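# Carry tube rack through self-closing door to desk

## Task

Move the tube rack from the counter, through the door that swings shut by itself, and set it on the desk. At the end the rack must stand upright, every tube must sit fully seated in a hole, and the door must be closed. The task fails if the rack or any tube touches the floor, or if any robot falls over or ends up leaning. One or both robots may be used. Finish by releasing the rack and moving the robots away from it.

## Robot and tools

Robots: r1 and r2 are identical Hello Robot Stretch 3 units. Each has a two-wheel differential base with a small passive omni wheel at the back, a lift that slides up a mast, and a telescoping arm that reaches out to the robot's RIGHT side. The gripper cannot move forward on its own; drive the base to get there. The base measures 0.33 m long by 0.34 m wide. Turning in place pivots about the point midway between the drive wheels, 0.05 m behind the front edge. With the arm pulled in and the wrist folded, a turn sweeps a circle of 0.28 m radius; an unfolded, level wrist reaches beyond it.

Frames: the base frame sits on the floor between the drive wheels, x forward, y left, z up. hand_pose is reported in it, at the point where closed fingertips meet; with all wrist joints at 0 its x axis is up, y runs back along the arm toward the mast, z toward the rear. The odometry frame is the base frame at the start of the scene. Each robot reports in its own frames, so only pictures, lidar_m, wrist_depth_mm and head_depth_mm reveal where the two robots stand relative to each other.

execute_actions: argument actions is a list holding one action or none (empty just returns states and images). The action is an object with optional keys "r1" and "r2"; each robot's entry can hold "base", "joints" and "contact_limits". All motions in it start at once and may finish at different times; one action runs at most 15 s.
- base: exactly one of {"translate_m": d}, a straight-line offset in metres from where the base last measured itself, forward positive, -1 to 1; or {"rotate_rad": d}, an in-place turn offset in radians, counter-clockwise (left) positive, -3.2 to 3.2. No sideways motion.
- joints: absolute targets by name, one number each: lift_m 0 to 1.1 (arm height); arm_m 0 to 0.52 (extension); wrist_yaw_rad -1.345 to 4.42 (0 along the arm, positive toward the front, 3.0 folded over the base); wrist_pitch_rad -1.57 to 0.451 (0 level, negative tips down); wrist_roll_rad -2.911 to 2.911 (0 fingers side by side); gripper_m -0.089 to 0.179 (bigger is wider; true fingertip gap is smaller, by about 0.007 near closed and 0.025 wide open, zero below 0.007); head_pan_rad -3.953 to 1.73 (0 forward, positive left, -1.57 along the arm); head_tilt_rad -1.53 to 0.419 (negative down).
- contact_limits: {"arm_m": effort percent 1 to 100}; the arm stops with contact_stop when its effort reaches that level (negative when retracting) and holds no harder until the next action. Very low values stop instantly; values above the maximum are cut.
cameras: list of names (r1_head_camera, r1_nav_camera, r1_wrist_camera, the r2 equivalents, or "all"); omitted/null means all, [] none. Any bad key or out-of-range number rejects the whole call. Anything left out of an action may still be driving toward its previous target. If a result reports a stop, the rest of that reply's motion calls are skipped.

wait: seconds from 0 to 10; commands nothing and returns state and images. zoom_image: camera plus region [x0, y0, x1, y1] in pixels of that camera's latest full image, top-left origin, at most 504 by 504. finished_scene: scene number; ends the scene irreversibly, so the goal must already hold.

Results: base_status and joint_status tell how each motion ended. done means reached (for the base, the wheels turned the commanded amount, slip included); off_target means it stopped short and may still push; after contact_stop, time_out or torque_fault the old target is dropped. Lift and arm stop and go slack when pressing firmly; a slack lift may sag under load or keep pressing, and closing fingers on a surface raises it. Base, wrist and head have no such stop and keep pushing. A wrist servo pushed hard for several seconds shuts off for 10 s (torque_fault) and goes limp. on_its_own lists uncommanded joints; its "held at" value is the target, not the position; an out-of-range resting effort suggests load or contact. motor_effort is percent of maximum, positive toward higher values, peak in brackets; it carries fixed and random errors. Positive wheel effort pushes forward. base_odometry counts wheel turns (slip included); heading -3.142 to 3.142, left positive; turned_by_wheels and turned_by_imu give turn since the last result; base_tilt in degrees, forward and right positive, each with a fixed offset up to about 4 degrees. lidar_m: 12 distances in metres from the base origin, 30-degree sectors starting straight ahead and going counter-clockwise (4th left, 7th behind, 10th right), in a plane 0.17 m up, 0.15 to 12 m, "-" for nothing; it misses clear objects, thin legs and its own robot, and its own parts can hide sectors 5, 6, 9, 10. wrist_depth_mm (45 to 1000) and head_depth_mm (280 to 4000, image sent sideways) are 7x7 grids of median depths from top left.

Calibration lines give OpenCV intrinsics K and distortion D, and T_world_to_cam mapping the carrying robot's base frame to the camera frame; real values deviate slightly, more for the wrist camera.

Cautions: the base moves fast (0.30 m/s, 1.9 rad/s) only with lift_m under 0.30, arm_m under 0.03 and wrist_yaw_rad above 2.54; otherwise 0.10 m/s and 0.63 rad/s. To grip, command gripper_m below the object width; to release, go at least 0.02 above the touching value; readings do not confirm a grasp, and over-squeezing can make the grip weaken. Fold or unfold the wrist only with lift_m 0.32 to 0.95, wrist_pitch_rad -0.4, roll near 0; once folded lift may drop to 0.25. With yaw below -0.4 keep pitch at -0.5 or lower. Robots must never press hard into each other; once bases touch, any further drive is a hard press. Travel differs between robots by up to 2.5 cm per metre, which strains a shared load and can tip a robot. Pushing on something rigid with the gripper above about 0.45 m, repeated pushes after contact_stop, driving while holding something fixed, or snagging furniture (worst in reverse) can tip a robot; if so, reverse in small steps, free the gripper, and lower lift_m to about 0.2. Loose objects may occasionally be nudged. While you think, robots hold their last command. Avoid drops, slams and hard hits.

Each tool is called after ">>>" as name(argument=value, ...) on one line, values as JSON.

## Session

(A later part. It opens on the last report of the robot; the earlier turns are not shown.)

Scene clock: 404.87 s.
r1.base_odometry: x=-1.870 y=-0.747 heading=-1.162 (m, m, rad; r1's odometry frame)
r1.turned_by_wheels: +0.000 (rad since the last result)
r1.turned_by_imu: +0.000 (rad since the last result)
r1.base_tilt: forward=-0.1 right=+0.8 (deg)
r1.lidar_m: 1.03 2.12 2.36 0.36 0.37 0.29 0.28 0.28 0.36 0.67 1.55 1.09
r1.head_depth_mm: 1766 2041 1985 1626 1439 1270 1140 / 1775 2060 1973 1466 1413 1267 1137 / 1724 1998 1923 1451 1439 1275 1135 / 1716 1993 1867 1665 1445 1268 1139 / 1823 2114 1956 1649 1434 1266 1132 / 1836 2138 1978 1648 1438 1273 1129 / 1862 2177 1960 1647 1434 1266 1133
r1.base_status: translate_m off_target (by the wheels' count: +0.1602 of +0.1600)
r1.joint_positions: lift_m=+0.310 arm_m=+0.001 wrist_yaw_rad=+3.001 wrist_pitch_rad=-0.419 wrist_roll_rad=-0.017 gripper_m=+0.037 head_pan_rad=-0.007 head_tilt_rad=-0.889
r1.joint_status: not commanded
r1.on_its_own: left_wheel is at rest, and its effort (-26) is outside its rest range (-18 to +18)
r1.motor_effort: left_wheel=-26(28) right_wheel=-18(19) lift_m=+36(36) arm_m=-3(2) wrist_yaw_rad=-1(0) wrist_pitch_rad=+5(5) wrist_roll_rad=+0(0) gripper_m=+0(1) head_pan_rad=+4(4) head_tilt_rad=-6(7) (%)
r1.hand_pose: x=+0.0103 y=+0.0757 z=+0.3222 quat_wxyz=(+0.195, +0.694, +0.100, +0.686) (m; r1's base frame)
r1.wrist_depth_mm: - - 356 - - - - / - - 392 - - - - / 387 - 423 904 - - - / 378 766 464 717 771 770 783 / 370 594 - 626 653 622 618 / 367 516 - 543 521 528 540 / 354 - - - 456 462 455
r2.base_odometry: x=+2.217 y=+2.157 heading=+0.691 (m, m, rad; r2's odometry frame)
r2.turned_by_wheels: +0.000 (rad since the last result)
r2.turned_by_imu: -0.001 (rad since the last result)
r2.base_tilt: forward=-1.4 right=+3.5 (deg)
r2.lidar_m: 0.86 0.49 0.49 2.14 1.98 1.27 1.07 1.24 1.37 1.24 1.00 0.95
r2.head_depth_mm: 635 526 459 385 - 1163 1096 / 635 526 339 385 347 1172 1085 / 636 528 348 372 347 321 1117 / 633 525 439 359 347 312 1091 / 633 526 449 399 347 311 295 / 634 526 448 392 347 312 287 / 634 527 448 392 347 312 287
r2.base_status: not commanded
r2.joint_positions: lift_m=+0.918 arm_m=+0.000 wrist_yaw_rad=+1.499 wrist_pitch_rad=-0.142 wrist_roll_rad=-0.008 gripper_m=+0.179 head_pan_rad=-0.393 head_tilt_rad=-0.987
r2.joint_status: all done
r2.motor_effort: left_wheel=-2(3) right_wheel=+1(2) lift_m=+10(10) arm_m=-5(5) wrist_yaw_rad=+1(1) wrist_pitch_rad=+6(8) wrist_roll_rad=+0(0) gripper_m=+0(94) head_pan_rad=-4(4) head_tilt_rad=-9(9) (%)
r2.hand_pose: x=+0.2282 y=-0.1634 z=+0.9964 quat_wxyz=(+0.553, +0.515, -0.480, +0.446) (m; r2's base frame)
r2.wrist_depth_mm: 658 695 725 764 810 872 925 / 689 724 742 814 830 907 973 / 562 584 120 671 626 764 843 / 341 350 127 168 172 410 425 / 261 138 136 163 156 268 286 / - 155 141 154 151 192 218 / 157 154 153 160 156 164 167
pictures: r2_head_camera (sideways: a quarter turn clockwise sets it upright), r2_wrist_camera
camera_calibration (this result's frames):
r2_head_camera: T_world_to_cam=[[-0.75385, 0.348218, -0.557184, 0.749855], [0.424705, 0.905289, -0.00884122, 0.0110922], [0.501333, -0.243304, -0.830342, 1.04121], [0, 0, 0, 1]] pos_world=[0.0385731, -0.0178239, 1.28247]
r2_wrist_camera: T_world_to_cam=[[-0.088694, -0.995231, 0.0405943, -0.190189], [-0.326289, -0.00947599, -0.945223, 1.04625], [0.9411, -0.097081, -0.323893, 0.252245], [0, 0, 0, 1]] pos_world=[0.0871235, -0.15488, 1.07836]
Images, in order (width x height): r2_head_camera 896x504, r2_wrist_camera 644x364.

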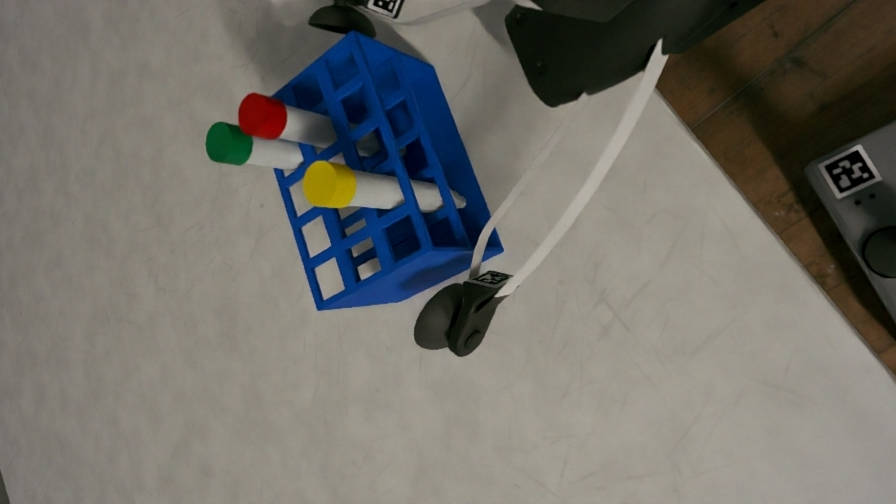

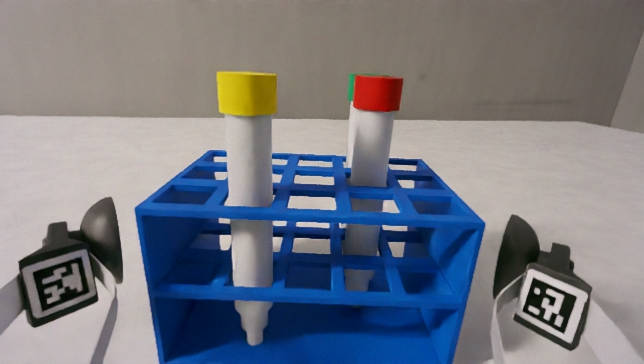

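>>> execute_actions(actions=[{"r2":{"base":{"translate_m":-0.2},"joints":{"head_tilt_rad":-0.7}},"r1":{"base":{"translate_m":0.25},"joints":{"head_pan_rad":-3.0,"head_tilt_rad":-0.6}}}])

Scene clock: 414.97 s.
r1.base_odometry: x=-1.770 y=-0.977 heading=-1.162 (m, m, rad; r1's odometry frame)
r1.turned_by_wheels: +0.000 (rad since the last result)
r1.turned_by_imu: -0.001 (rad since the last result)
r1.base_tilt: forward=-0.1 right=+0.9 (deg)
r1.lidar_m: 0.59 1.85 2.33 0.85 0.46 0.40 0.40 0.43 0.64 1.47 1.59 0.65
r1.head_depth_mm: 299 328 364 408 463 538 640 / 306 337 375 421 479 560 672 / 313 345 385 434 498 585 707 / 321 355 396 449 516 610 746 / 328 364 407 464 537 640 791 / 336 374 420 481 560 670 841 / 344 384 435 498 583 707 897
r1.base_status: done
r1.joint_positions: lift_m=+0.310 arm_m=+0.001 wrist_yaw_rad=+3.001 wrist_pitch_rad=-0.419 wrist_roll_rad=-0.017 gripper_m=+0.037 head_pan_rad=-2.993 head_tilt_rad=-0.606
r1.joint_status: all done
r1.motor_effort: left_wheel=+3(19) right_wheel=-1(13) lift_m=+35(36) arm_m=-2(2) wrist_yaw_rad=+0(1) wrist_pitch_rad=+5(5) wrist_roll_rad=+0(0) gripper_m=+1(0) head_pan_rad=-3(51) head_tilt_rad=+3(30) (%)
r1.hand_pose: x=+0.0103 y=+0.0757 z=+0.3222 quat_wxyz=(+0.195, +0.694, +0.100, +0.686) (m; r1's base frame)
r1.wrist_depth_mm: 351 - - - - - - / 372 428 - - - - - / 395 454 - - - - - / 438 477 762 784 765 770 799 / 451 519 - 626 639 618 615 / 448 521 - 544 525 532 531 / 441 - - - 459 461 452
r2.base_odometry: x=+2.063 y=+2.030 heading=+0.690 (m, m, rad; r2's odometry frame)
r2.turned_by_wheels: +0.000 (rad since the last result)
r2.turned_by_imu: -0.003 (rad since the last result)
r2.base_tilt: forward=-1.4 right=+3.5 (deg)
r2.lidar_m: 1.06 0.65 1.31 2.48 1.64 0.78 0.63 1.04 1.19 1.27 1.12 1.16
r2.head_depth_mm: 1305 942 666 570 1482 1350 - / 1243 941 669 516 1544 1345 1161 / 1163 948 673 517 1509 1333 1146 / 1088 957 506 507 446 1341 1160 / 1015 961 647 487 428 1288 1153 / 958 970 677 506 424 1284 1162 / 901 933 681 522 425 376 1159
r2.base_status: done
r2.joint_positions: lift_m=+0.918 arm_m=+0.000 wrist_yaw_rad=+1.499 wrist_pitch_rad=-0.142 wrist_roll_rad=-0.008 gripper_m=+0.179 head_pan_rad=-0.393 head_tilt_rad=-0.705
r2.joint_status: all done
r2.motor_effort: left_wheel=-2(6) right_wheel=+2(2) lift_m=+10(10) arm_m=-5(5) wrist_yaw_rad=+1(1) wrist_pitch_rad=+6(6) wrist_roll_rad=+0(1) gripper_m=+0(0) head_pan_rad=-4(3) head_tilt_rad=+3(33) (%)
r2.hand_pose: x=+0.2283 y=-0.1634 z=+0.9965 quat_wxyz=(+0.553, +0.515, -0.480, +0.446) (m; r2's base frame)
r2.wrist_depth_mm: 830 862 920 956 - - - / 855 922 959 - - - - / 566 595 541 367 723 775 813 / 342 354 360 342 393 408 425 / 261 250 257 263 271 293 306 / - 219 235 - - - - / - - - - - - -
pictures: r1_head_camera (sideways: a quarter turn clockwise sets it upright), r1_nav_camera (sideways: a quarter turn counterclockwise sets it upright), r1_wrist_camera, r2_head_camera (sideways: a quarter turn clockwise sets it upright), r2_nav_camera (sideways: a quarter turn counterclockwise sets it upright), r2_wrist_camera
camera_calibration (this result's frames):
r1_head_camera: T_world_to_cam=[[0.546637, 0.0632442, -0.834978, 1.10462], [0.136435, -0.990546, 0.0142927, -0.0182042], [-0.82618, -0.121733, -0.550098, 0.675703], [0, 0, 0, 1]] pos_world=[-0.0430906, -0.00563755, 1.2943]
r1_nav_camera: T_world_to_cam=[[-0.58868, -0.0514678, 0.806726, -1.00305], [-0.146117, 0.988307, -0.0435713, 0.108612], [-0.795051, -0.143526, -0.589317, 0.734527], [0, 0, 0, 1]] pos_world=[0.0093836, -0.0535424, 1.24679]
r1_wrist_camera: T_world_to_cam=[[0.996525, -0.0774039, 0.0307799, -0.0116778], [-0.0175619, -0.556431, -0.830708, 0.34254], [0.0814269, 0.82728, -0.555857, 0.285372], [0, 0, 0, 1]] pos_world=[-0.00558407, -0.0463862, 0.443536]
r2_head_camera: T_world_to_cam=[[-0.579869, 0.276216, -0.766457, 1.02149], [0.425452, 0.904971, 0.00425443, -0.00596062], [0.694797, -0.323623, -0.642282, 0.795471], [0, 0, 0, 1]] pos_world=[0.042176, -0.0193243, 1.29387]
r2_nav_camera: T_world_to_cam=[[0.549618, -0.285671, 0.785055, -0.978056], [-0.387661, -0.91963, -0.0632389, 0.138879], [0.740026, -0.269578, -0.616189, 0.75156], [0, 0, 0, 1]] pos_world=[0.0352214, 0.0509197, 1.23971]
r2_wrist_camera: T_world_to_cam=[[-0.0887042, -0.995231, 0.04059, -0.190185], [-0.326046, -0.00949366, -0.945306, 1.04634], [0.941183, -0.0970869, -0.323649, 0.251988], [0, 0, 0, 1]] pos_world=[0.0871179, -0.154879, 1.07839]
Images, in order (width x height): r1_head_camera 896x504, r1_nav_camera 672x504, r1_wrist_camera 644x364, r2_head_camera 896x504, r2_nav_camera 672x504, r2_wrist_camera 644x364.

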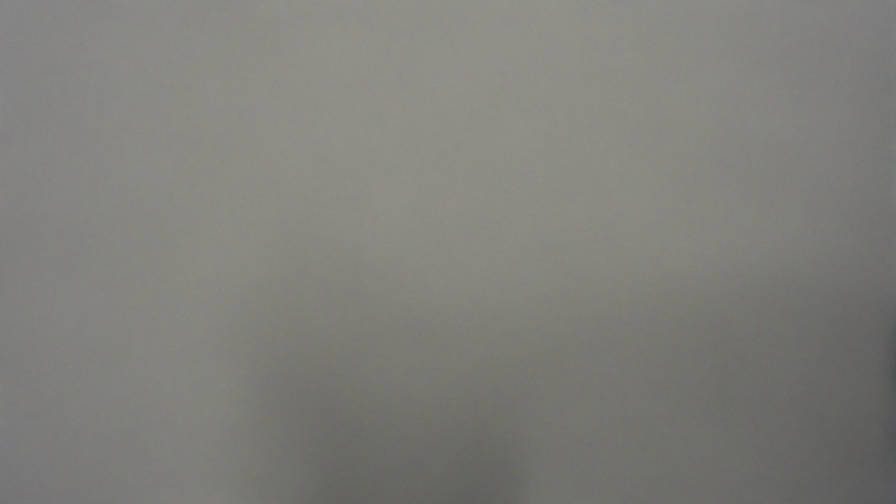

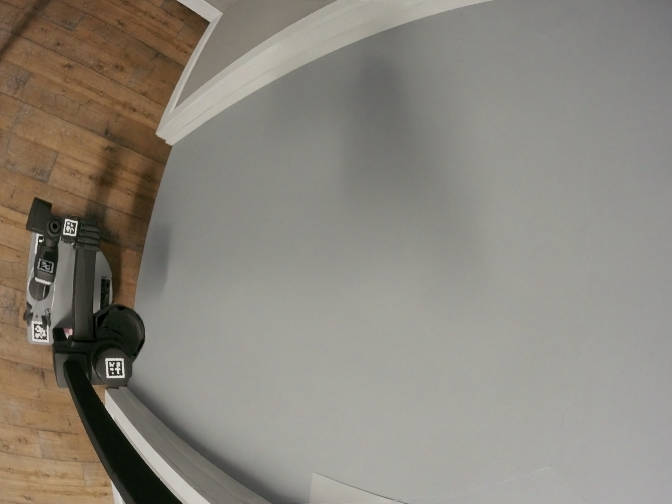

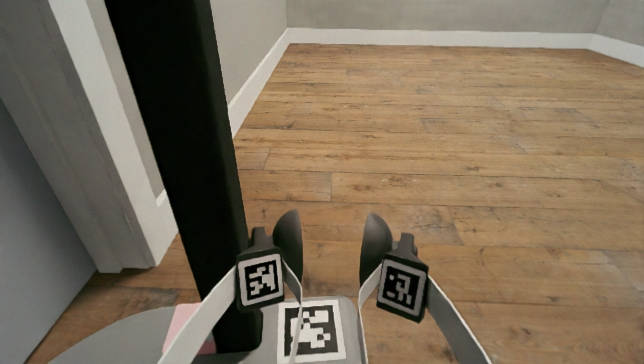

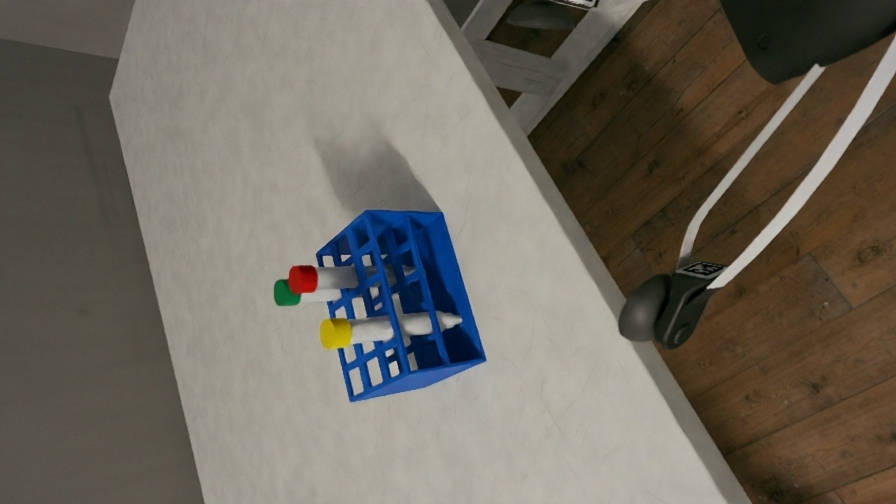

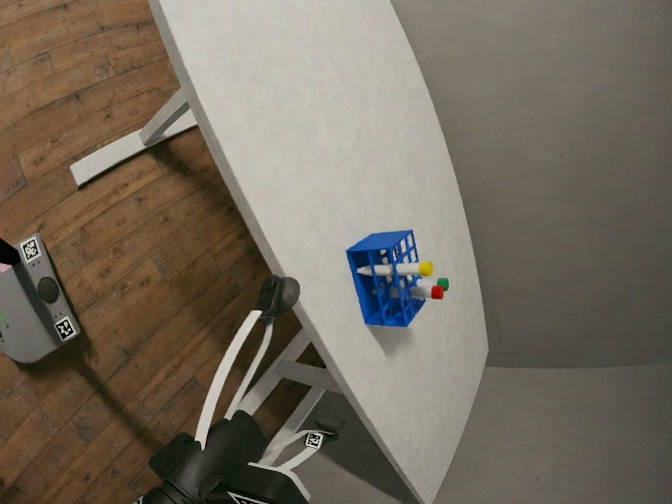

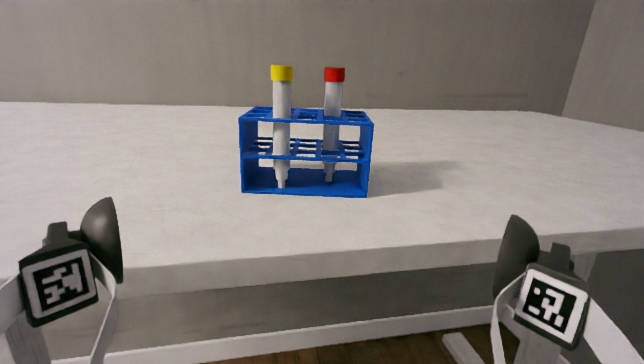

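The door is shut, the rack is upright, and the tube tops look level.

>>> finished_scene(scene=2)

The scene is finished: the task was done.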